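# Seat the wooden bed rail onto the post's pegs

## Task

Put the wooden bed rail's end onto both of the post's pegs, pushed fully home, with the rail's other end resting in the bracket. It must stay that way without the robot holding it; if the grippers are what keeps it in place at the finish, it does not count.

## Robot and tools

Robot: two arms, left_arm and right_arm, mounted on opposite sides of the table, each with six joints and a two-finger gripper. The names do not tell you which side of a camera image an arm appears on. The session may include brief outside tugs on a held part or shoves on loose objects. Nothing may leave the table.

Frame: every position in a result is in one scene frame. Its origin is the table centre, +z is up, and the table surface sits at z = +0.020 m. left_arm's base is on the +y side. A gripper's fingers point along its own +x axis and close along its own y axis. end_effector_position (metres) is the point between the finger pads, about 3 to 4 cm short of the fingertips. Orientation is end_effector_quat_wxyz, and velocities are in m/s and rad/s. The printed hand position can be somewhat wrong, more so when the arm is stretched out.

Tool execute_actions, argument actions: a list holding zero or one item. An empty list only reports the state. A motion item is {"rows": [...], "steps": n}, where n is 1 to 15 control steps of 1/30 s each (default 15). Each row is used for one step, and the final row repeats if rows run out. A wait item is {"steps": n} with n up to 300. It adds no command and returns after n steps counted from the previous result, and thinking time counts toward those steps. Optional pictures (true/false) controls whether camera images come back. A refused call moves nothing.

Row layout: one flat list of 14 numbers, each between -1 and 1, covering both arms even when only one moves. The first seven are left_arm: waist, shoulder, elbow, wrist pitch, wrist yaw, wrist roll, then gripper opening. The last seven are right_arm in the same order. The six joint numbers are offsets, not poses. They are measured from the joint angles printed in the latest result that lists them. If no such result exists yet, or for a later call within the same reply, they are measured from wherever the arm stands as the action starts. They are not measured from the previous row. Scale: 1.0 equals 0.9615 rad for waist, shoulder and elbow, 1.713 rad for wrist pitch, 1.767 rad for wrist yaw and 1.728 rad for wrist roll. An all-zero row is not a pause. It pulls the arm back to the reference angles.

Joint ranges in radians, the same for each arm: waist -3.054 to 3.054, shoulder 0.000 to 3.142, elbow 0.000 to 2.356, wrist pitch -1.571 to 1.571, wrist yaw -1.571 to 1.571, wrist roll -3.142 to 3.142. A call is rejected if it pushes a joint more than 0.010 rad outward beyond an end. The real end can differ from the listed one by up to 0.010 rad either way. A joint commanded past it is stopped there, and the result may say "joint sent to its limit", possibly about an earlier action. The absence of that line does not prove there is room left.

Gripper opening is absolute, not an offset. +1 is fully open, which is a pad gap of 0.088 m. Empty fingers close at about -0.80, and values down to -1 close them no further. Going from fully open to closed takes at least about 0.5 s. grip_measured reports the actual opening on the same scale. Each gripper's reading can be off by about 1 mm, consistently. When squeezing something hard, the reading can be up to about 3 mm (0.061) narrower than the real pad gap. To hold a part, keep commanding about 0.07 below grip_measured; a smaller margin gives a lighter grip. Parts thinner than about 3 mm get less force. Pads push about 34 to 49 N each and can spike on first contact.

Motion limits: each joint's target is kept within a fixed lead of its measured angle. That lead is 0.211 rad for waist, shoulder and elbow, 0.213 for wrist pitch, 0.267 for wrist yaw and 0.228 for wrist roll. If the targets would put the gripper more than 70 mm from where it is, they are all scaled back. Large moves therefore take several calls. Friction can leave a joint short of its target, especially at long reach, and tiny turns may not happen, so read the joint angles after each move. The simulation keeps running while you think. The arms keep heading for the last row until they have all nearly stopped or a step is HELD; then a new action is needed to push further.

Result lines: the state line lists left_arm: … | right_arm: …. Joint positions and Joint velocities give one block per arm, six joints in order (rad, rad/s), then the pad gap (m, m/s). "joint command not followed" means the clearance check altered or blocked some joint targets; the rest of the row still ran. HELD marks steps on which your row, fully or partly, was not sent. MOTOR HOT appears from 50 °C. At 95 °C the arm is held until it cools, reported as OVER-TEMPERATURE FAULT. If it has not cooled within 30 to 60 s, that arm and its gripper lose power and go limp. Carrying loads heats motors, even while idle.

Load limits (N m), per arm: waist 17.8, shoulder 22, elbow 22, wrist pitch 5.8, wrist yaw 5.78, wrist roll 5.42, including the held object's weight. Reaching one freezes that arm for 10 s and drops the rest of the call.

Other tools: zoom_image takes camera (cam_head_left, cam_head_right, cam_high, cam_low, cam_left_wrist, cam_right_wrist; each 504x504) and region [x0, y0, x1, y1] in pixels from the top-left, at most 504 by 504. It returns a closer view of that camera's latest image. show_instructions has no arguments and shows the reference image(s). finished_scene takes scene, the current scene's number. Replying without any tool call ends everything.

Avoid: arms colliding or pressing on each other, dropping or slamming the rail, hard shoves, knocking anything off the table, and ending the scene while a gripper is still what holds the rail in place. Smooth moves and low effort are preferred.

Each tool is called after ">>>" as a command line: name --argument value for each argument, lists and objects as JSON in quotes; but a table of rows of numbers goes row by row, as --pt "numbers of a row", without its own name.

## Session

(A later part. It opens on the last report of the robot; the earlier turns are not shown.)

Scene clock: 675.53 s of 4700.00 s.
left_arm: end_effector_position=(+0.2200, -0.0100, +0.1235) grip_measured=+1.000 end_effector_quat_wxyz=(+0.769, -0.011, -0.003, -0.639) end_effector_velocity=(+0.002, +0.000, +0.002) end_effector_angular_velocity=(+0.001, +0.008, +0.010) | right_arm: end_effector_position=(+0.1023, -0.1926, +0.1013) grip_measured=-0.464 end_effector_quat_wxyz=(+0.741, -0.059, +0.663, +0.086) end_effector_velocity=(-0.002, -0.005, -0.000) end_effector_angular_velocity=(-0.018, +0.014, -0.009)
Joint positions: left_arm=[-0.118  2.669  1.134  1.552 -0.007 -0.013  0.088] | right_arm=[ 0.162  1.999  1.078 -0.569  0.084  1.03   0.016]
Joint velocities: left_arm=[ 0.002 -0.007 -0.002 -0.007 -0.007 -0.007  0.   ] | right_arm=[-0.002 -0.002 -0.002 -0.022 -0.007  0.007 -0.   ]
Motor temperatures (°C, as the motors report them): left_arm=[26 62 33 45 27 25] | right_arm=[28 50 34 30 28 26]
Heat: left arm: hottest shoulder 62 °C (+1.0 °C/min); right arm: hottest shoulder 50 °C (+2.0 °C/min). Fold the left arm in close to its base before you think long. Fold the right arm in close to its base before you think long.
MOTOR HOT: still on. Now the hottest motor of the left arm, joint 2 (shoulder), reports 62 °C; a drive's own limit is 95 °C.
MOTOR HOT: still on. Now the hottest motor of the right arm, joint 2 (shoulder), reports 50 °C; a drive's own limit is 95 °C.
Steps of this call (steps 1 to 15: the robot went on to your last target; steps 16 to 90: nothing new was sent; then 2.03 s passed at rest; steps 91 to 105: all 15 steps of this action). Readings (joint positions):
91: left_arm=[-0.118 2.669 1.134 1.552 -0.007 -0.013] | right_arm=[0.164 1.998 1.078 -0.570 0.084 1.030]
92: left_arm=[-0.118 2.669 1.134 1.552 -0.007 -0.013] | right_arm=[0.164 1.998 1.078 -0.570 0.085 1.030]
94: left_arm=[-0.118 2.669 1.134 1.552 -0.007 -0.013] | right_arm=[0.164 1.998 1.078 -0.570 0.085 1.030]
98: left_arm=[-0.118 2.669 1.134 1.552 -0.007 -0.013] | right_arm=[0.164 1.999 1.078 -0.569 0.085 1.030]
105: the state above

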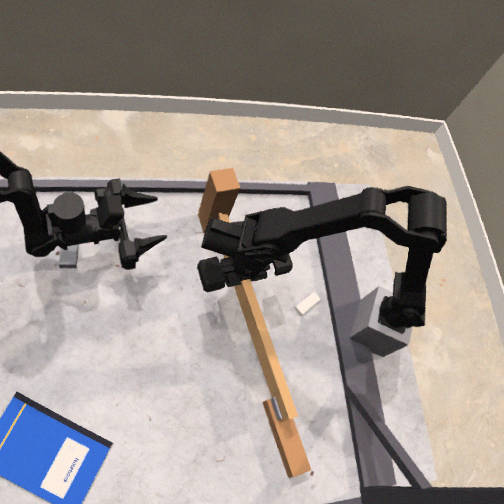

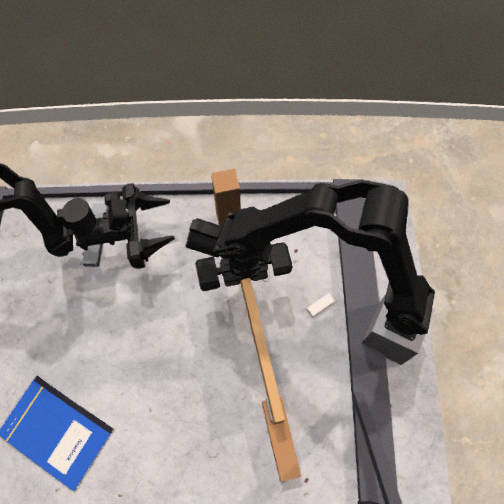

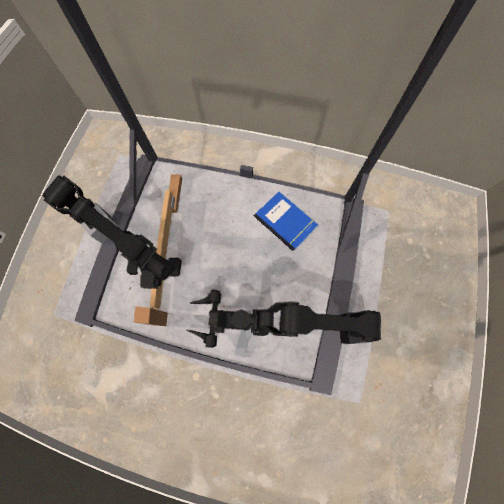

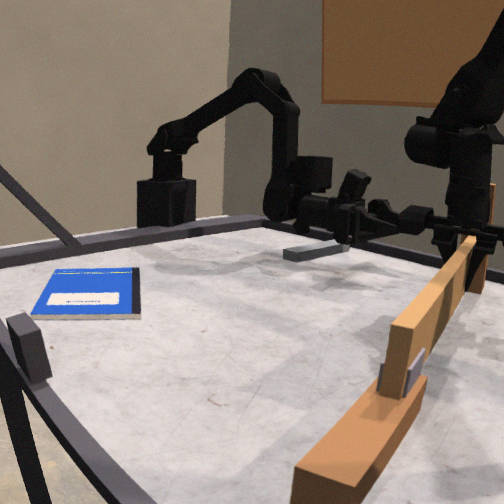

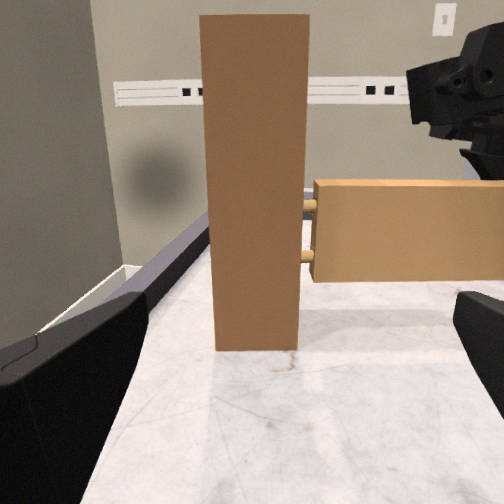

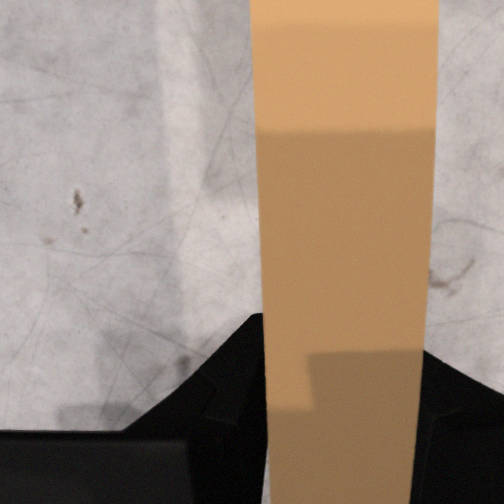

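Centred height. Lateral +y steps.

>>> execute_actions --actions '[{"rows":[[0,0,0,0,0,0,1,0.003,0,0,0.005,0.001,0,-0.8],[0,0,0,0,0,0,1,0.003,0,0,0.005,0.001,0,-0.8],[0,0,0,0,0,0,1,0.003,0,0,0.005,0.001,0,-0.8],[0,0,0,0,0,0,1,0.003,0,0,0.005,0.001,0,-0.8],[0,0,0,0,0,0,1,0.003,0,0,0.005,0.001,0,-0.8],[0,0,0,0,0,0,1,0.003,0,0,0.005,0.001,0,-0.8],[0,0,0,0,0,0,1,0.003,0,0,0.005,0.001,0,-0.8],[0,0,0,0,0,0,1,-0.025,0,0,0.002,0.012,-0.003,-0.8]],"steps":15}]' --pictures false

>>> execute_actions --actions '[{"rows":[[0,0,0,0,0,0,1,0.003,0,0,0.005,0.001,0,-0.8],[0,0,0,0,0,0,1,0.003,0,0,0.005,0.001,0,-0.8],[0,0,0,0,0,0,1,0.003,0,0,0.005,0.001,0,-0.8],[0,0,0,0,0,0,1,0.003,0,0,0.005,0.001,0,-0.8],[0,0,0,0,0,0,1,0.003,0,0,0.005,0.001,0,-0.8],[0,0,0,0,0,0,1,0.003,0,0,0.005,0.001,0,-0.8],[0,0,0,0,0,0,1,0.003,0,0,0.005,0.001,0,-0.8],[0,0,0,0,0,0,1,-0.025,0,0,0.002,0.012,-0.003,-0.8]],"steps":15}]' --pictures false

>>> execute_actions --actions '[{"rows":[[0,0,0,0,0,0,1,0.003,0,0,0.005,0.001,0,-0.8],[0,0,0,0,0,0,1,0.003,0,0,0.005,0.001,0,-0.8],[0,0,0,0,0,0,1,0.003,0,0,0.005,0.001,0,-0.8],[0,0,0,0,0,0,1,0.003,0,0,0.005,0.001,0,-0.8],[0,0,0,0,0,0,1,0.003,0,0,0.005,0.001,0,-0.8],[0,0,0,0,0,0,1,0.003,0,0,0.005,0.001,0,-0.8],[0,0,0,0,0,0,1,0.003,0,0,0.005,0.001,0,-0.8],[0,0,0,0,0,0,1,-0.025,0,0,0.002,0.012,-0.003,-0.8]],"steps":15}]'

>>> zoom_image --camera "cam_left_wrist" --region '[250, 170, 390, 310]'

Scene clock: 686.73 s of 4700.00 s.
left_arm: end_effector_position=(+0.2200, -0.0100, +0.1235) grip_measured=+1.000 end_effector_quat_wxyz=(+0.769, -0.011, -0.003, -0.639) end_effector_velocity=(+0.002, +0.001, +0.002) end_effector_angular_velocity=(-0.011, +0.021, +0.019) | right_arm: end_effector_position=(+0.1023, -0.1924, +0.1013) grip_measured=-0.464 end_effector_quat_wxyz=(+0.741, -0.059, +0.664, +0.086) end_effector_velocity=(-0.003, -0.000, -0.001) end_effector_angular_velocity=(-0.002, +0.022, +0.021)
Joint positions: left_arm=[-0.118  2.669  1.134  1.552 -0.007 -0.013  0.088] | right_arm=[ 0.162  1.999  1.078 -0.568  0.082  1.03   0.016]
Joint velocities: left_arm=[-0.002 -0.002 -0.002  0.007 -0.022 -0.022  0.   ] | right_arm=[-0.002  0.002  0.002 -0.007 -0.022 -0.022  0.   ]
Motor temperatures (°C, as the motors report them): left_arm=[26 62 33 45 27 25] | right_arm=[28 49 34 30 28 26]
Heat: left arm: hottest shoulder 62 °C (+1.0 °C/min); right arm: hottest shoulder 49 °C (+1.0 °C/min). Fold the left arm in close to its base before you think long. Fold the right arm in close to its base before you think long.
MOTOR HOT: still on. Now the hottest motor of the left arm, joint 2 (shoulder), reports 62 °C; a drive's own limit is 95 °C.
MOTOR HOT: still on. Now the hottest motor of the right arm, joint 2 (shoulder), reports 49 °C; a drive's own limit is 95 °C.
Steps of this call (steps 1 to 15: the robot went on to your last target; steps 16 to 90: nothing new was sent; then 7.70 s passed at rest; steps 91 to 105: all 15 steps of this action). Readings (joint positions):
91: left_arm=[-0.118 2.669 1.134 1.552 -0.007 -0.013] | right_arm=[0.164 1.999 1.078 -0.569 0.084 1.030]
92: left_arm=[-0.118 2.669 1.134 1.552 -0.007 -0.013] | right_arm=[0.164 1.999 1.078 -0.569 0.084 1.030]
94: left_arm=[-0.118 2.669 1.134 1.552 -0.007 -0.013] | right_arm=[0.164 1.999 1.078 -0.569 0.084 1.030]
98: left_arm=[-0.118 2.669 1.134 1.552 -0.007 -0.013] | right_arm=[0.163 1.999 1.078 -0.568 0.084 1.030]
105: the state above

Scene clock: 687.23 s of 4700.00 s.
left_arm: end_effector_position=(+0.2200, -0.0100, +0.1235) grip_measured=+1.000 end_effector_quat_wxyz=(+0.769, -0.011, -0.003, -0.639) end_effector_velocity=(-0.003, -0.000, -0.004) end_effector_angular_velocity=(+0.020, +0.011, -0.000) | right_arm: end_effector_position=(+0.1024, -0.1924, +0.1013) grip_measured=-0.464 end_effector_quat_wxyz=(+0.741, -0.059, +0.664, +0.086) end_effector_velocity=(-0.000, -0.000, +0.001) end_effector_angular_velocity=(+0.001, +0.008, -0.009)
Joint positions: left_arm=[-0.118  2.669  1.134  1.552 -0.007 -0.013  0.088] | right_arm=[ 0.162  1.999  1.078 -0.568  0.082  1.03   0.016]
Joint velocities: left_arm=[-0.007 -0.002 -0.002 -0.022 -0.007 -0.007  0.   ] | right_arm=[-0.002 -0.002  0.002 -0.007 -0.007  0.007 -0.   ]
Motor temperatures (°C, as the motors report them): left_arm=[26 62 33 45 27 25] | right_arm=[28 49 34 30 28 26]
Heat: left arm: hottest shoulder 62 °C (+1.0 °C/min); right arm: hottest shoulder 49 °C (+1.0 °C/min). Fold the left arm in close to its base before you think long. Fold the right arm in close to its base before you think long.
MOTOR HOT: still on. Now the hottest motor of the left arm, joint 2 (shoulder), reports 62 °C; a drive's own limit is 95 °C.
MOTOR HOT: still on. Now the hottest motor of the right arm, joint 2 (shoulder), reports 49 °C; a drive's own limit is 95 °C.
Steps of this call (steps 1 to 15: all 15 steps of this action). Readings (joint positions):
1: left_arm=[-0.118 2.669 1.134 1.552 -0.007 -0.013] | right_arm=[0.163 1.999 1.078 -0.568 0.083 1.030]
2: left_arm=[-0.118 2.669 1.134 1.552 -0.007 -0.013] | right_arm=[0.163 1.999 1.078 -0.568 0.084 1.030]
4: left_arm=[-0.118 2.669 1.134 1.552 -0.007 -0.013] | right_arm=[0.164 1.999 1.078 -0.568 0.084 1.030]
8: left_arm=[-0.118 2.669 1.134 1.552 -0.007 -0.013] | right_arm=[0.162 1.999 1.078 -0.568 0.083 1.030]
15: the state above

Scene clock: 687.73 s of 4700.00 s.
left_arm: end_effector_position=(+0.2200, -0.0100, +0.1235) grip_measured=+1.000 end_effector_quat_wxyz=(+0.769, -0.011, -0.003, -0.639) end_effector_velocity=(-0.001, +0.000, -0.004) end_effector_angular_velocity=(+0.023, -0.003, +0.015) | right_arm: end_effector_position=(+0.1024, -0.1924, +0.1013) grip_measured=-0.464 end_effector_quat_wxyz=(+0.740, -0.059, +0.664, +0.086) end_effector_velocity=(-0.001, -0.007, -0.001) end_effector_angular_velocity=(-0.029, +0.001, +0.004)
Joint positions: left_arm=[-0.118  2.669  1.134  1.552 -0.007 -0.013  0.088] | right_arm=[ 0.161  1.999  1.078 -0.568  0.081  1.03   0.016]
Joint velocities: left_arm=[-0.007 -0.002 -0.002 -0.022 -0.022  0.007  0.   ] | right_arm=[-0.002 -0.002 -0.007 -0.022  0.007 -0.007 -0.   ]
Motor temperatures (°C, as the motors report them): left_arm=[26 62 33 45 27 25] | right_arm=[28 49 34 30 28 26]
Heat: left arm: hottest shoulder 62 °C (+1.0 °C/min); right arm: hottest shoulder 49 °C (+1.0 °C/min). Fold the left arm in close to its base before you think long. Fold the right arm in close to its base before you think long.
MOTOR HOT: still on. Now the hottest motor of the left arm, joint 2 (shoulder), reports 62 °C; a drive's own limit is 95 °C.
MOTOR HOT: still on. Now the hottest motor of the right arm, joint 2 (shoulder), reports 49 °C; a drive's own limit is 95 °C.
Steps of this call (steps 1 to 15: all 15 steps of this action). Readings (joint positions):
1: left_arm=[-0.118 2.669 1.134 1.552 -0.007 -0.013] | right_arm=[0.162 1.999 1.078 -0.568 0.082 1.030]
2: left_arm=[-0.118 2.669 1.134 1.552 -0.007 -0.013] | right_arm=[0.163 1.999 1.078 -0.568 0.083 1.030]
4: left_arm=[-0.118 2.669 1.134 1.552 -0.007 -0.013] | right_arm=[0.163 1.999 1.078 -0.568 0.083 1.030]
8: left_arm=[-0.118 2.669 1.134 1.552 -0.007 -0.013] | right_arm=[0.162 1.999 1.078 -0.568 0.082 1.030]
15: the state above

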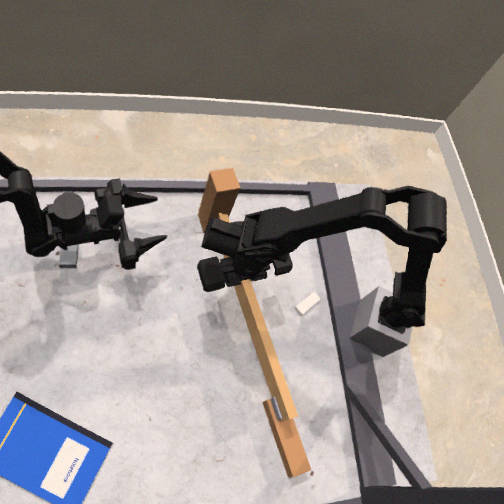

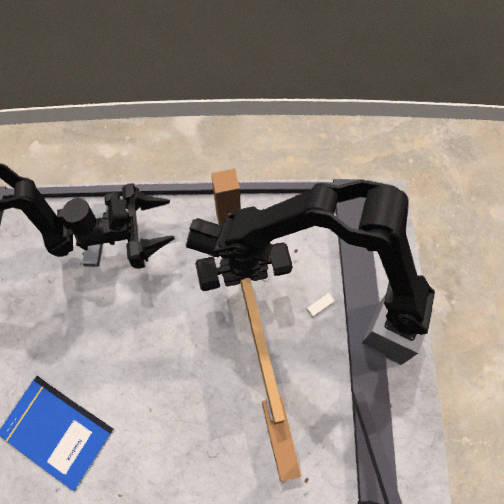

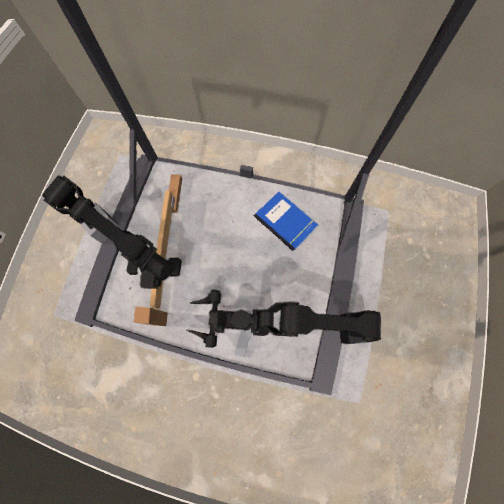

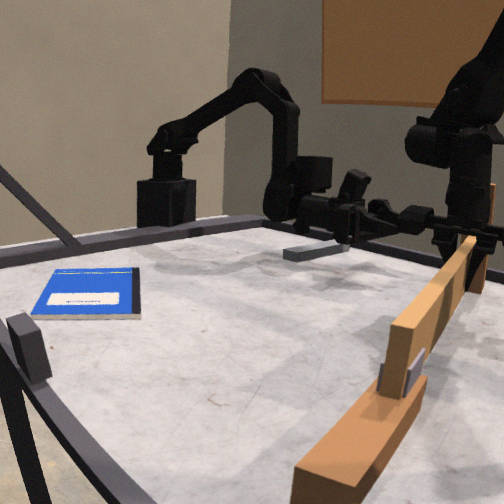

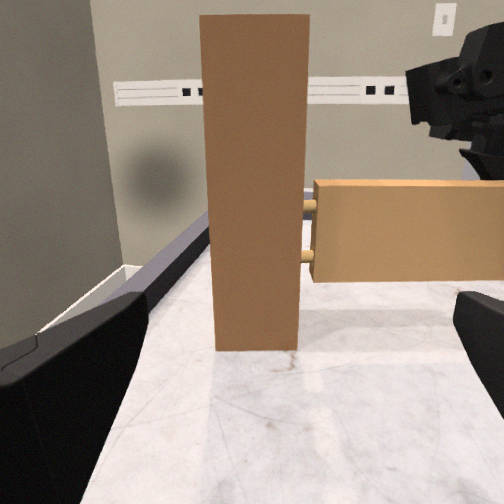

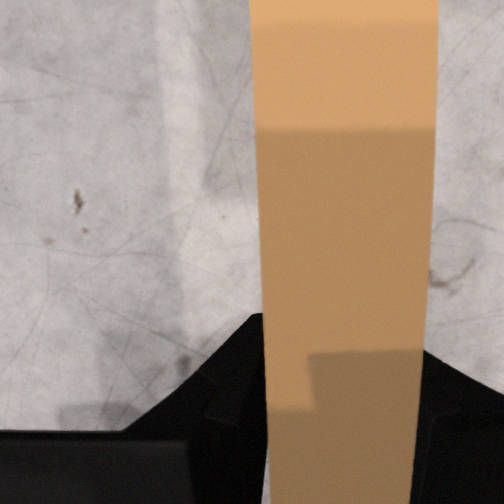

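Region (250, 170, 390, 310) of cam_left_wrist's 504x504 image, scaled by 3.600, with more detail than that image has.

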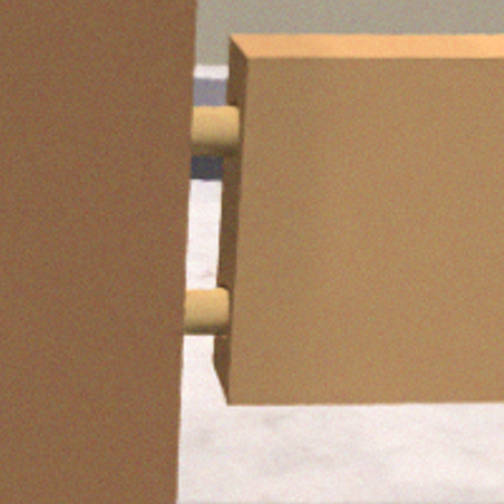

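>>> execute_actions --actions '[{"rows":[[0,0,0,0,0,0,1,0.003,0.013,0.03,-0.0095,0.001,0,-0.8]],"steps":10}]' --pictures false

>>> execute_actions --actions '[{"rows":[[0,0,0,0,0,0,1,0,0.013,0.03,-0.0095,0,0,-0.8]],"steps":10}]' --pictures false

>>> execute_actions --actions '[{"rows":[[0,0,0,0,0,0,1,0,0.013,0.03,-0.0095,0,0,-0.8]],"steps":10}]'

>>> zoom_image --camera "cam_left_wrist" --region '[250, 170, 390, 310]'

Scene clock: 693.57 s of 4700.00 s.
left_arm: end_effector_position=(+0.2200, -0.0100, +0.1235) grip_measured=+1.000 end_effector_quat_wxyz=(+0.769, -0.011, -0.003, -0.639) end_effector_velocity=(-0.000, -0.000, +0.002) end_effector_angular_velocity=(+0.004, -0.007, +0.005) | right_arm: end_effector_position=(+0.1020, -0.1922, +0.1014) grip_measured=-0.464 end_effector_quat_wxyz=(+0.739, -0.062, +0.665, +0.084) end_effector_velocity=(-0.001, -0.003, +0.001) end_effector_angular_velocity=(-0.015, +0.012, +0.005)
Joint positions: left_arm=[-0.118  2.669  1.134  1.552 -0.007 -0.013  0.088] | right_arm=[ 0.163  2.004  1.088 -0.582  0.082  1.03   0.016]
Joint velocities: left_arm=[-0.002 -0.007 -0.002 -0.007 -0.007  0.007  0.   ] | right_arm=[-0.002 -0.002  0.002 -0.022 -0.007 -0.007 -0.   ]
Motor temperatures (°C, as the motors report them): left_arm=[26 62 33 45 27 25] | right_arm=[28 49 34 30 28 26]
Heat: left arm: hottest shoulder 62 °C (+1.0 °C/min); right arm: hottest shoulder 49 °C (+1.0 °C/min). Fold the left arm in close to its base before you think long. Fold the right arm in close to its base before you think long.
MOTOR HOT: still on. Now the hottest motor of the left arm, joint 2 (shoulder), reports 62 °C; a drive's own limit is 95 °C.
MOTOR HOT: still on. Now the hottest motor of the right arm, joint 2 (shoulder), reports 49 °C; a drive's own limit is 95 °C.
Steps of this call (steps 1 to 15: the robot went on to your last target; steps 16 to 90: nothing new was sent; then 2.50 s passed at rest; steps 91 to 100: all 10 steps of this action). Readings (joint positions):
91: left_arm=[-0.118 2.669 1.134 1.552 -0.007 -0.013] | right_arm=[0.162 1.999 1.078 -0.570 0.082 1.030]
92: left_arm=[-0.118 2.669 1.134 1.552 -0.007 -0.013] | right_arm=[0.163 2.000 1.080 -0.572 0.082 1.030]
94: left_arm=[-0.118 2.669 1.134 1.552 -0.007 -0.013] | right_arm=[0.163 2.002 1.084 -0.577 0.082 1.030]
98: left_arm=[-0.118 2.669 1.134 1.552 -0.007 -0.013] | right_arm=[0.163 2.004 1.087 -0.581 0.082 1.030]
100: the state above

Scene clock: 693.90 s of 4700.00 s.
left_arm: end_effector_position=(+0.2200, -0.0100, +0.1235) grip_measured=+1.000 end_effector_quat_wxyz=(+0.769, -0.011, -0.003, -0.639) end_effector_velocity=(-0.002, -0.001, +0.000) end_effector_angular_velocity=(+0.001, +0.007, -0.010) | right_arm: end_effector_position=(+0.1021, -0.1919, +0.1016) grip_measured=-0.464 end_effector_quat_wxyz=(+0.738, -0.065, +0.666, +0.082) end_effector_velocity=(-0.001, -0.001, -0.000) end_effector_angular_velocity=(-0.005, +0.009, +0.005)
Joint positions: left_arm=[-0.118  2.669  1.134  1.552 -0.007 -0.013  0.088] | right_arm=[ 0.163  2.009  1.097 -0.594  0.082  1.03   0.016]
Joint velocities: left_arm=[-0.002 -0.002  0.002 -0.007  0.007 -0.007  0.   ] | right_arm=[-0.002  0.002  0.002 -0.007 -0.007 -0.007  0.   ]
Motor temperatures (°C, as the motors report them): left_arm=[26 62 33 45 27 25] | right_arm=[28 49 34 30 28 26]
Heat: left arm: hottest shoulder 62 °C (+1.0 °C/min); right arm: hottest shoulder 49 °C (+1.0 °C/min). Fold the left arm in close to its base before you think long. Fold the right arm in close to its base before you think long.
MOTOR HOT: still on. Now the hottest motor of the left arm, joint 2 (shoulder), reports 62 °C; a drive's own limit is 95 °C.
MOTOR HOT: still on. Now the hottest motor of the right arm, joint 2 (shoulder), reports 49 °C; a drive's own limit is 95 °C.
Steps of this call (steps 1 to 10: all 10 steps of this action). Readings (joint positions):
1: left_arm=[-0.118 2.669 1.134 1.552 -0.007 -0.013] | right_arm=[0.163 2.005 1.090 -0.585 0.082 1.030]
2: left_arm=[-0.118 2.669 1.134 1.552 -0.007 -0.013] | right_arm=[0.163 2.007 1.093 -0.588 0.082 1.030]
4: left_arm=[-0.118 2.669 1.134 1.552 -0.007 -0.013] | right_arm=[0.163 2.008 1.095 -0.591 0.082 1.030]
8: left_arm=[-0.118 2.669 1.134 1.552 -0.007 -0.013] | right_arm=[0.163 2.009 1.097 -0.594 0.082 1.030]
10: the state above

Scene clock: 694.23 s of 4700.00 s.
left_arm: end_effector_position=(+0.2200, -0.0100, +0.1235) grip_measured=+1.000 end_effector_quat_wxyz=(+0.769, -0.011, -0.003, -0.639) end_effector_velocity=(-0.003, +0.001, -0.002) end_effector_angular_velocity=(+0.013, -0.005, -0.010) | right_arm: end_effector_position=(+0.1021, -0.1918, +0.1017) grip_measured=-0.464 end_effector_quat_wxyz=(+0.737, -0.068, +0.668, +0.079) end_effector_velocity=(+0.001, -0.001, +0.001) end_effector_angular_velocity=(+0.001, +0.008, -0.014)
Joint positions: left_arm=[-0.118  2.669  1.134  1.552 -0.007 -0.013  0.088] | right_arm=[ 0.163  2.015  1.107 -0.607  0.082  1.03   0.016]
Joint velocities: left_arm=[-0.002 -0.002 -0.007 -0.007  0.007  0.007  0.   ] | right_arm=[-0.007 -0.002  0.002 -0.007 -0.007  0.007  0.   ]
Motor temperatures (°C, as the motors report them): left_arm=[26 62 33 45 27 25] | right_arm=[28 49 34 30 28 26]
Heat: left arm: hottest shoulder 62 °C (+1.0 °C/min); right arm: hottest shoulder 49 °C (+1.0 °C/min). Fold the left arm in close to its base before you think long. Fold the right arm in close to its base before you think long.
MOTOR HOT: still on. Now the hottest motor of the left arm, joint 2 (shoulder), reports 62 °C; a drive's own limit is 95 °C.
MOTOR HOT: still on. Now the hottest motor of the right arm, joint 2 (shoulder), reports 49 °C; a drive's own limit is 95 °C.
Steps of this call (steps 1 to 10: all 10 steps of this action). Readings (joint positions):
1: left_arm=[-0.118 2.669 1.134 1.552 -0.007 -0.013] | right_arm=[0.163 2.011 1.100 -0.597 0.082 1.030]
2: left_arm=[-0.118 2.669 1.134 1.552 -0.007 -0.013] | right_arm=[0.163 2.012 1.102 -0.601 0.082 1.030]
4: left_arm=[-0.118 2.669 1.134 1.552 -0.007 -0.013] | right_arm=[0.163 2.014 1.105 -0.604 0.082 1.030]
8: left_arm=[-0.118 2.669 1.134 1.552 -0.007 -0.013] | right_arm=[0.163 2.015 1.107 -0.606 0.082 1.030]
10: the state above

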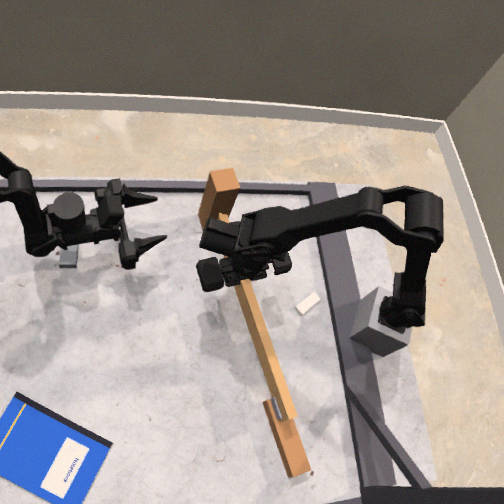

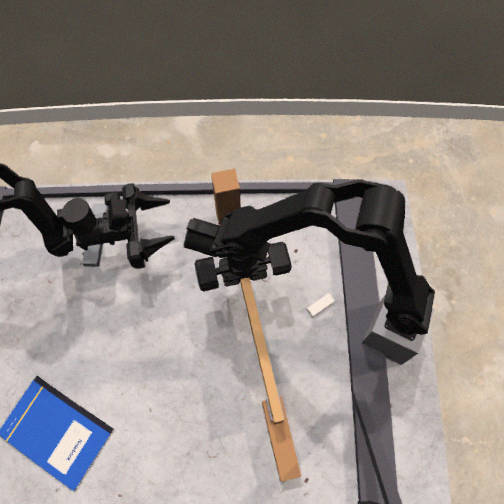

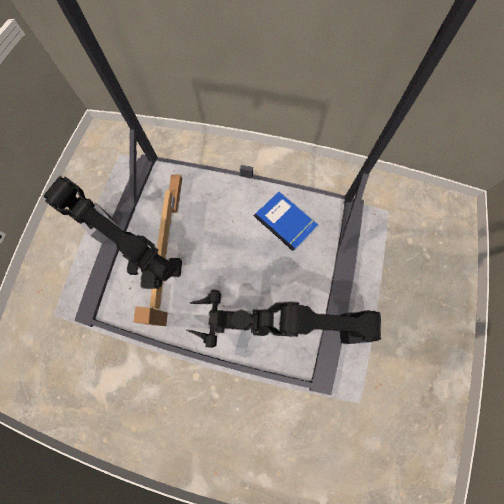

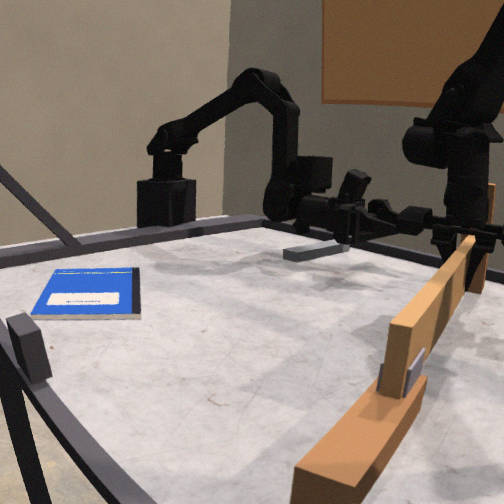

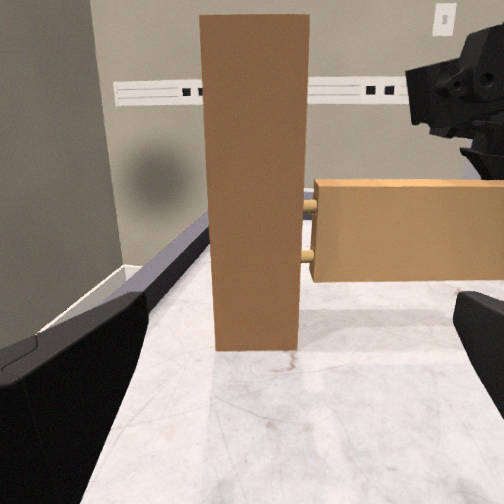

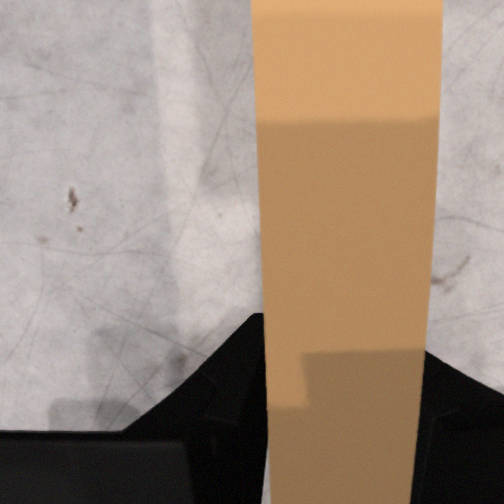

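Region (250, 170, 390, 310) of cam_left_wrist's 504x504 image, scaled by 3.600, with more detail than that image has.

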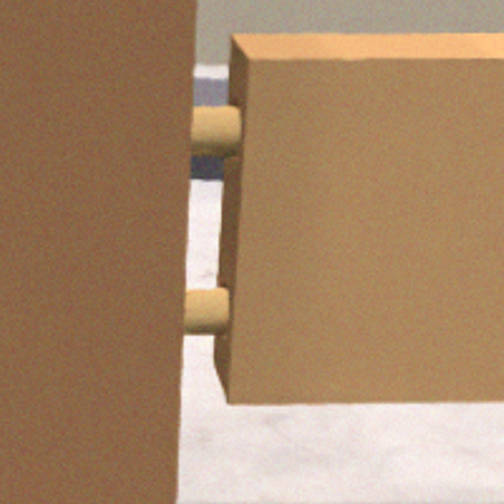

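Height centred, sum 1.515. Step −y.

>>> execute_actions --actions '[{"rows":[[0,0,0,0,0,0,1,0.001,0,0,-0.0055,0,0,-0.8],[0,0,0,0,0,0,1,0.001,0,0,-0.0055,0,0,-0.8],[0,0,0,0,0,0,1,0.001,0,0,-0.0055,0,0,-0.8],[0,0,0,0,0,0,1,0.001,0,0,-0.0055,0,0,-0.8],[0,0,0,0,0,0,1,0.001,0,0,-0.0055,0,0,-0.8],[0,0,0,0,0,0,1,0.001,0,0,-0.0055,0,0,-0.8],[0,0,0,0,0,0,1,0.001,0,0,-0.0055,0,0,-0.8],[0,0,0,0,0,0,1,-0.025,0,0,-0.002,0.0125,-0.003,-0.8]],"steps":15}]' --pictures false

>>> execute_actions --actions '[{"rows":[[0,0,0,0,0,0,1,0.003,0,0,-0.0055,0.001,0,-0.8],[0,0,0,0,0,0,1,0.003,0,0,-0.0055,0.001,0,-0.8],[0,0,0,0,0,0,1,0.003,0,0,-0.0055,0.001,0,-0.8],[0,0,0,0,0,0,1,0.003,0,0,-0.0055,0.001,0,-0.8],[0,0,0,0,0,0,1,0.003,0,0,-0.0055,0.001,0,-0.8],[0,0,0,0,0,0,1,0.003,0,0,-0.0055,0.001,0,-0.8],[0,0,0,0,0,0,1,0.003,0,0,-0.0055,0.001,0,-0.8],[0,0,0,0,0,0,1,-0.025,0,0,-0.002,0.0125,-0.003,-0.8]],"steps":15}]' --pictures false

>>> execute_actions --actions '[{"rows":[[0,0,0,0,0,0,1,0.003,0,0,-0.0055,0.001,0,-0.8],[0,0,0,0,0,0,1,0.003,0,0,-0.0055,0.001,0,-0.8],[0,0,0,0,0,0,1,0.003,0,0,-0.0055,0.001,0,-0.8],[0,0,0,0,0,0,1,0.003,0,0,-0.0055,0.001,0,-0.8],[0,0,0,0,0,0,1,0.003,0,0,-0.0055,0.001,0,-0.8],[0,0,0,0,0,0,1,0.003,0,0,-0.0055,0.001,0,-0.8],[0,0,0,0,0,0,1,0.003,0,0,-0.0055,0.001,0,-0.8],[0,0,0,0,0,0,1,-0.025,0,0,-0.002,0.0125,-0.003,-0.8]],"steps":15}]'

>>> zoom_image --camera "cam_left_wrist" --region '[250, 170, 390, 310]'

Scene clock: 706.07 s of 4700.00 s.
left_arm: end_effector_position=(+0.2200, -0.0100, +0.1235) grip_measured=+1.000 end_effector_quat_wxyz=(+0.769, -0.011, -0.003, -0.639) end_effector_velocity=(+0.000, +0.000, +0.002) end_effector_angular_velocity=(-0.009, +0.006, -0.005) | right_arm: end_effector_position=(+0.1024, -0.1923, +0.1017) grip_measured=-0.464 end_effector_quat_wxyz=(+0.737, -0.068, +0.668, +0.078) end_effector_velocity=(-0.001, -0.001, +0.002) end_effector_angular_velocity=(-0.002, +0.007, +0.020)
Joint positions: left_arm=[-0.118  2.669  1.134  1.552 -0.007 -0.013  0.088] | right_arm=[ 0.162  2.015  1.107 -0.609  0.083  1.03   0.016]
Joint velocities: left_arm=[ 0.002 -0.002 -0.002  0.007  0.007 -0.007  0.   ] | right_arm=[-0.002 -0.007 -0.002 -0.007 -0.007 -0.022  0.   ]
Motor temperatures (°C, as the motors report them): left_arm=[26 62 33 46 27 25] | right_arm=[28 48 35 30 27 26]
Heat: left arm: hottest shoulder 62 °C (+1.0 °C/min); right arm: hottest shoulder 48 °C (+0.0 °C/min). Fold the left arm in close to its base before you think long. Fold the right arm in close to its base before you think long.
MOTOR HOT: still on. Now the hottest motor of the left arm, joint 2 (shoulder), reports 62 °C; a drive's own limit is 95 °C.
MOTOR HOT: still on. Now the hottest motor of the right arm, joint 2 (shoulder), reports 48 °C; a drive's own limit is 95 °C.
Steps of this call (steps 1 to 15: the robot went on to your last target; steps 16 to 90: nothing new was sent; then 8.33 s passed at rest; steps 91 to 105: all 15 steps of this action). Readings (joint positions):
91: left_arm=[-0.118 2.669 1.134 1.552 -0.007 -0.013] | right_arm=[0.163 2.015 1.107 -0.607 0.082 1.030]
92: left_arm=[-0.118 2.669 1.134 1.552 -0.007 -0.013] | right_arm=[0.163 2.015 1.107 -0.607 0.082 1.030]
94: left_arm=[-0.118 2.669 1.134 1.552 -0.007 -0.013] | right_arm=[0.163 2.015 1.107 -0.608 0.082 1.030]
98: left_arm=[-0.118 2.669 1.134 1.552 -0.007 -0.013] | right_arm=[0.163 2.015 1.107 -0.609 0.083 1.030]
105: the state above

Scene clock: 706.57 s of 4700.00 s.
left_arm: end_effector_position=(+0.2200, -0.0100, +0.1235) grip_measured=+1.000 end_effector_quat_wxyz=(+0.769, -0.011, -0.003, -0.639) end_effector_velocity=(+0.001, +0.003, -0.001) end_effector_angular_velocity=(+0.001, +0.008, +0.019) | right_arm: end_effector_position=(+0.1024, -0.1925, +0.1017) grip_measured=-0.464 end_effector_quat_wxyz=(+0.737, -0.069, +0.667, +0.078) end_effector_velocity=(-0.001, -0.001, -0.000) end_effector_angular_velocity=(-0.004, +0.009, -0.009)
Joint positions: left_arm=[-0.118  2.669  1.134  1.552 -0.007 -0.013  0.088] | right_arm=[ 0.163  2.015  1.107 -0.61   0.085  1.03   0.016]
Joint velocities: left_arm=[-0.002 -0.002 -0.012  0.007 -0.022 -0.007  0.   ] | right_arm=[-0.002  0.002  0.002 -0.007 -0.007  0.007 -0.   ]
Motor temperatures (°C, as the motors report them): left_arm=[26 62 33 46 27 25] | right_arm=[28 48 35 30 27 26]
Heat: left arm: hottest shoulder 62 °C (+1.0 °C/min); right arm: hottest shoulder 48 °C (+0.0 °C/min). Fold the left arm in close to its base before you think long. Fold the right arm in close to its base before you think long.
MOTOR HOT: still on. Now the hottest motor of the left arm, joint 2 (shoulder), reports 62 °C; a drive's own limit is 95 °C.
MOTOR HOT: still on. Now the hottest motor of the right arm, joint 2 (shoulder), reports 48 °C; a drive's own limit is 95 °C.
Steps of this call (steps 1 to 15: all 15 steps of this action). Readings (joint positions):
1: left_arm=[-0.118 2.669 1.134 1.552 -0.007 -0.013] | right_arm=[0.164 2.015 1.107 -0.609 0.084 1.030]
2: left_arm=[-0.118 2.669 1.134 1.552 -0.007 -0.013] | right_arm=[0.164 2.015 1.107 -0.609 0.086 1.030]
4: left_arm=[-0.118 2.669 1.134 1.552 -0.007 -0.013] | right_arm=[0.164 2.015 1.107 -0.609 0.086 1.030]
8: left_arm=[-0.118 2.669 1.134 1.552 -0.007 -0.013] | right_arm=[0.164 2.015 1.107 -0.610 0.086 1.030]
15: the state above

Scene clock: 707.07 s of 4700.00 s.
left_arm: end_effector_position=(+0.2200, -0.0100, +0.1235) grip_measured=+1.000 end_effector_quat_wxyz=(+0.769, -0.011, -0.003, -0.639) end_effector_velocity=(+0.003, -0.000, +0.004) end_effector_angular_velocity=(-0.013, +0.005, +0.010) | right_arm: end_effector_position=(+0.1024, -0.1925, +0.1017) grip_measured=-0.464 end_effector_quat_wxyz=(+0.738, -0.069, +0.667, +0.078) end_effector_velocity=(-0.001, -0.001, +0.002) end_effector_angular_velocity=(-0.002, +0.007, +0.020)
Joint positions: left_arm=[-0.118  2.669  1.134  1.552 -0.007 -0.013  0.088] | right_arm=[ 0.163  2.015  1.107 -0.61   0.086  1.03   0.016]
Joint velocities: left_arm=[ 0.002 -0.002  0.002  0.007 -0.007 -0.007  0.   ] | right_arm=[-0.002 -0.007 -0.002 -0.007 -0.007 -0.022 -0.   ]
Motor temperatures (°C, as the motors report them): left_arm=[26 62 33 46 27 25] | right_arm=[28 48 35 30 27 26]
Heat: left arm: hottest shoulder 62 °C (+1.0 °C/min); right arm: hottest shoulder 48 °C (+0.0 °C/min). Fold the left arm in close to its base before you think long. Fold the right arm in close to its base before you think long.
MOTOR HOT: still on. Now the hottest motor of the left arm, joint 2 (shoulder), reports 62 °C; a drive's own limit is 95 °C.
MOTOR HOT: still on. Now the hottest motor of the right arm, joint 2 (shoulder), reports 48 °C; a drive's own limit is 95 °C.
Steps of this call (steps 1 to 15: all 15 steps of this action). Readings (joint positions):
1: left_arm=[-0.118 2.669 1.134 1.552 -0.007 -0.013] | right_arm=[0.164 2.015 1.107 -0.610 0.086 1.030]
2: left_arm=[-0.118 2.669 1.134 1.552 -0.007 -0.013] | right_arm=[0.165 2.015 1.107 -0.610 0.086 1.030]
4: left_arm=[-0.118 2.669 1.134 1.552 -0.007 -0.013] | right_arm=[0.165 2.015 1.107 -0.610 0.087 1.030]
8: left_arm=[-0.118 2.669 1.134 1.552 -0.007 -0.013] | right_arm=[0.164 2.015 1.107 -0.610 0.086 1.030]
15: the state above

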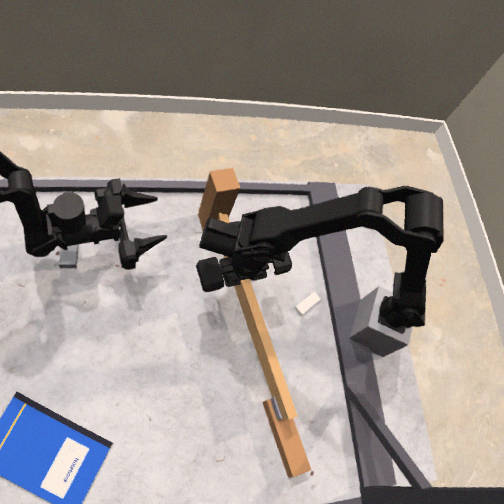

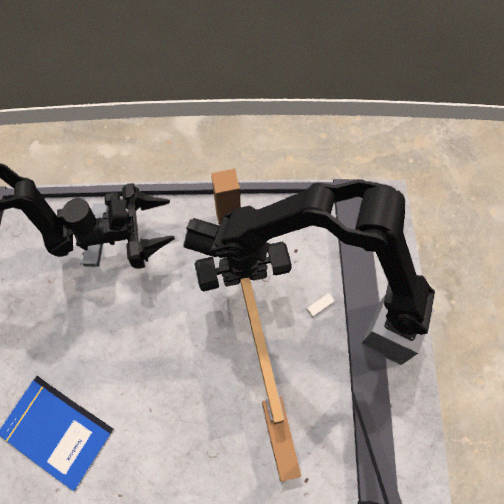

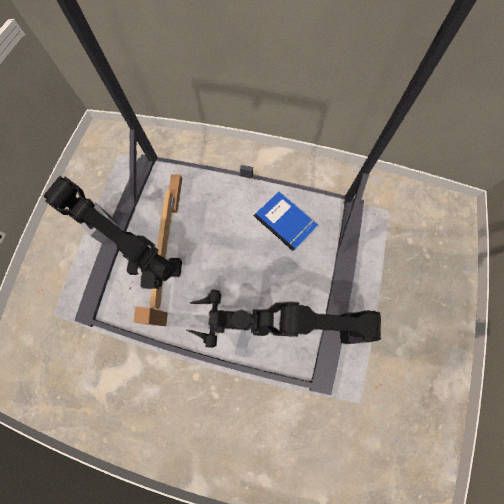

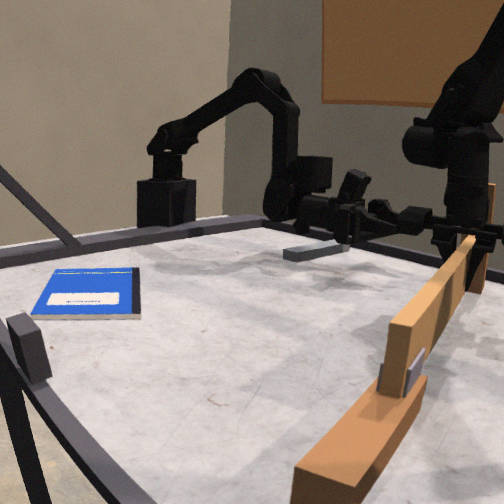

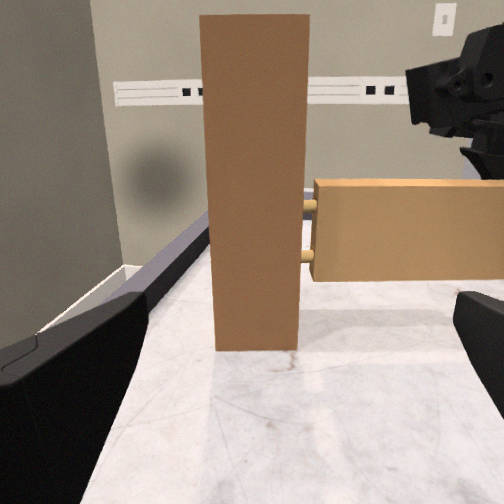

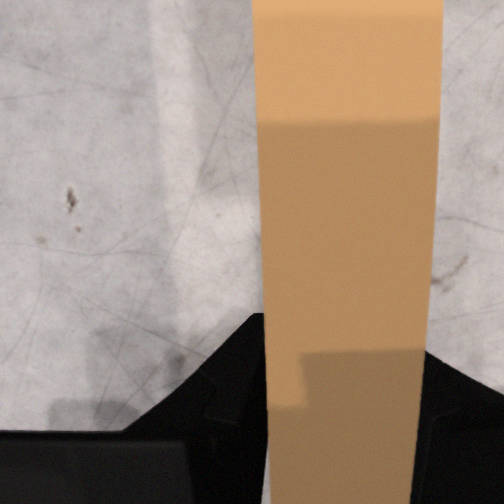

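Region (250, 170, 390, 310) of cam_left_wrist's 504x504 image, scaled by 3.600, with more detail than that image has.

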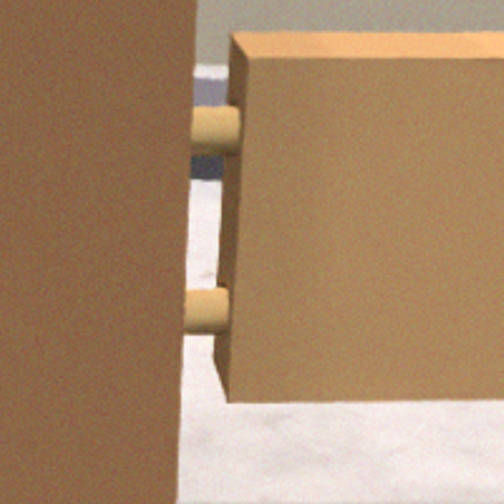

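>>> execute_actions --actions '[]'

Scene clock: 715.13 s of 4700.00 s.
left_arm: end_effector_position=(+0.2200, -0.0100, +0.1235) grip_measured=+1.000 end_effector_quat_wxyz=(+0.769, -0.011, -0.003, -0.639) end_effector_velocity=(-0.000, -0.001, +0.000) end_effector_angular_velocity=(+0.001, +0.008, +0.005) | right_arm: end_effector_position=(+0.1024, -0.1925, +0.1017) grip_measured=-0.464 end_effector_quat_wxyz=(+0.738, -0.069, +0.667, +0.078) end_effector_velocity=(-0.000, +0.000, +0.003) end_effector_angular_velocity=(+0.003, +0.006, +0.020)
Joint positions: left_arm=[-0.118  2.669  1.134  1.552 -0.007 -0.013  0.088] | right_arm=[ 0.163  2.015  1.107 -0.61   0.086  1.03   0.016]
Joint velocities: left_arm=[-0.002 -0.002  0.002 -0.007 -0.007 -0.007  0.   ] | right_arm=[-0.002 -0.007  0.002 -0.007 -0.007 -0.022 -0.   ]
Motor temperatures (°C, as the motors report them): left_arm=[26 62 33 46 27 25] | right_arm=[28 48 35 30 28 26]
Heat: left arm: hottest shoulder 62 °C (+1.0 °C/min); right arm: hottest shoulder 48 °C (+0.0 °C/min). Fold the left arm in close to its base before you think long. Fold the right arm in close to its base before you think long.
MOTOR HOT: still on. Now the hottest motor of the left arm, joint 2 (shoulder), reports 62 °C; a drive's own limit is 95 °C.
MOTOR HOT: still on. Now the hottest motor of the right arm, joint 2 (shoulder), reports 48 °C; a drive's own limit is 95 °C.
Steps of this call (steps 1 to 15: the robot went on to your last target; steps 16 to 90: nothing new was sent; then 5.07 s passed at rest). Readings (joint positions):
1: left_arm=[-0.118 2.669 1.134 1.552 -0.007 -0.013] | right_arm=[0.163 2.015 1.107 -0.610 0.086 1.030]
2: left_arm=[-0.118 2.669 1.134 1.552 -0.007 -0.013] | right_arm=[0.163 2.015 1.107 -0.610 0.086 1.030]
4: left_arm=[-0.118 2.669 1.134 1.552 -0.007 -0.013] | right_arm=[0.163 2.015 1.107 -0.610 0.086 1.030]
8: left_arm=[-0.118 2.669 1.134 1.552 -0.007 -0.013] | right_arm=[0.163 2.015 1.107 -0.610 0.086 1.030]
90: the state above
All arms were judged still, so your last target was given up. Only a new action makes them travel on or press farther. Fingers that are still opening or closing keep moving.

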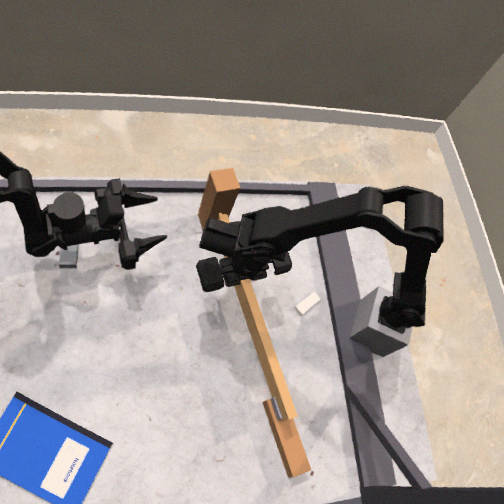

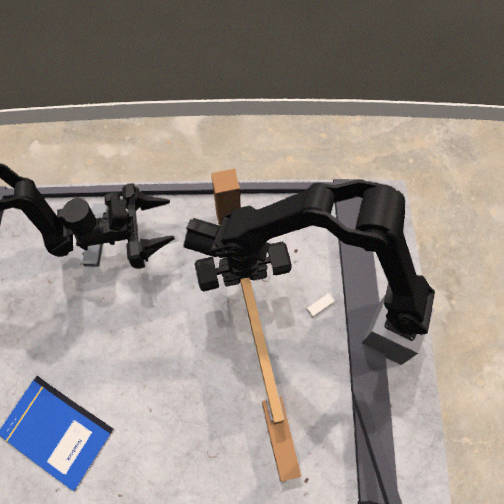

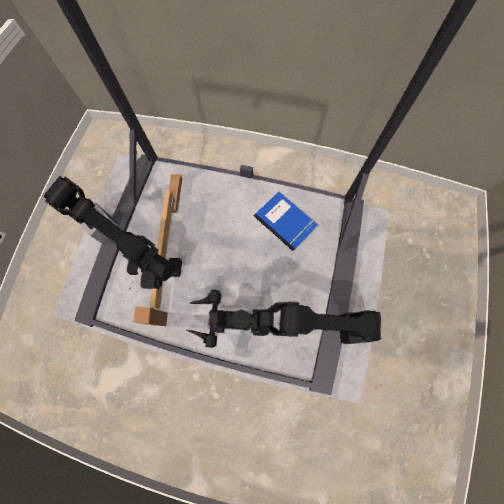

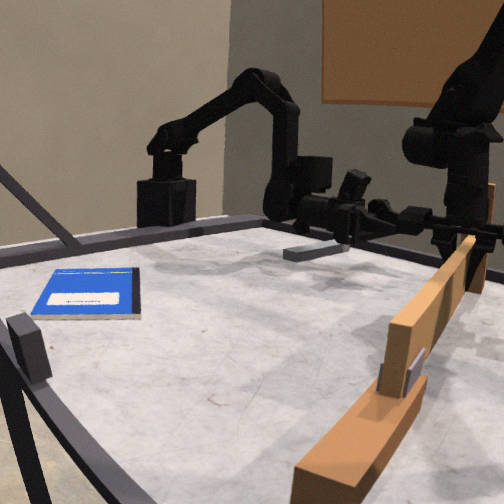

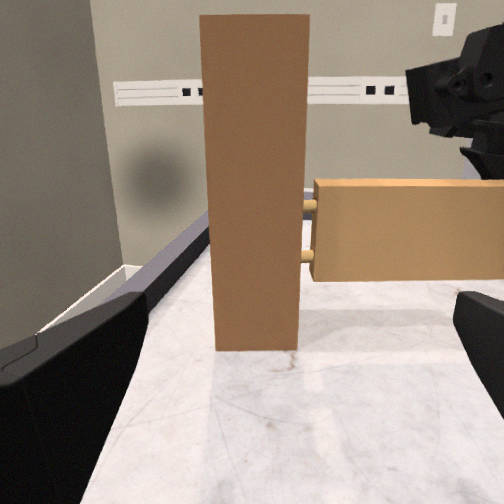

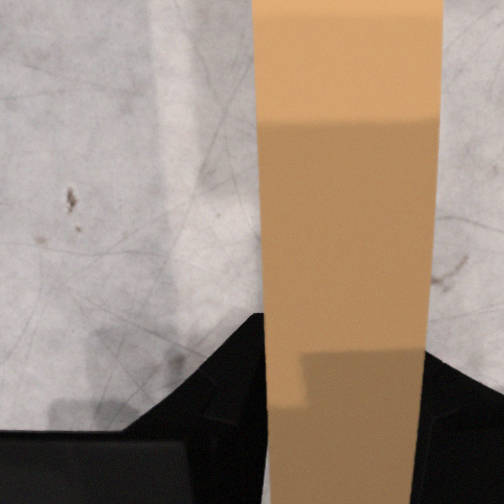

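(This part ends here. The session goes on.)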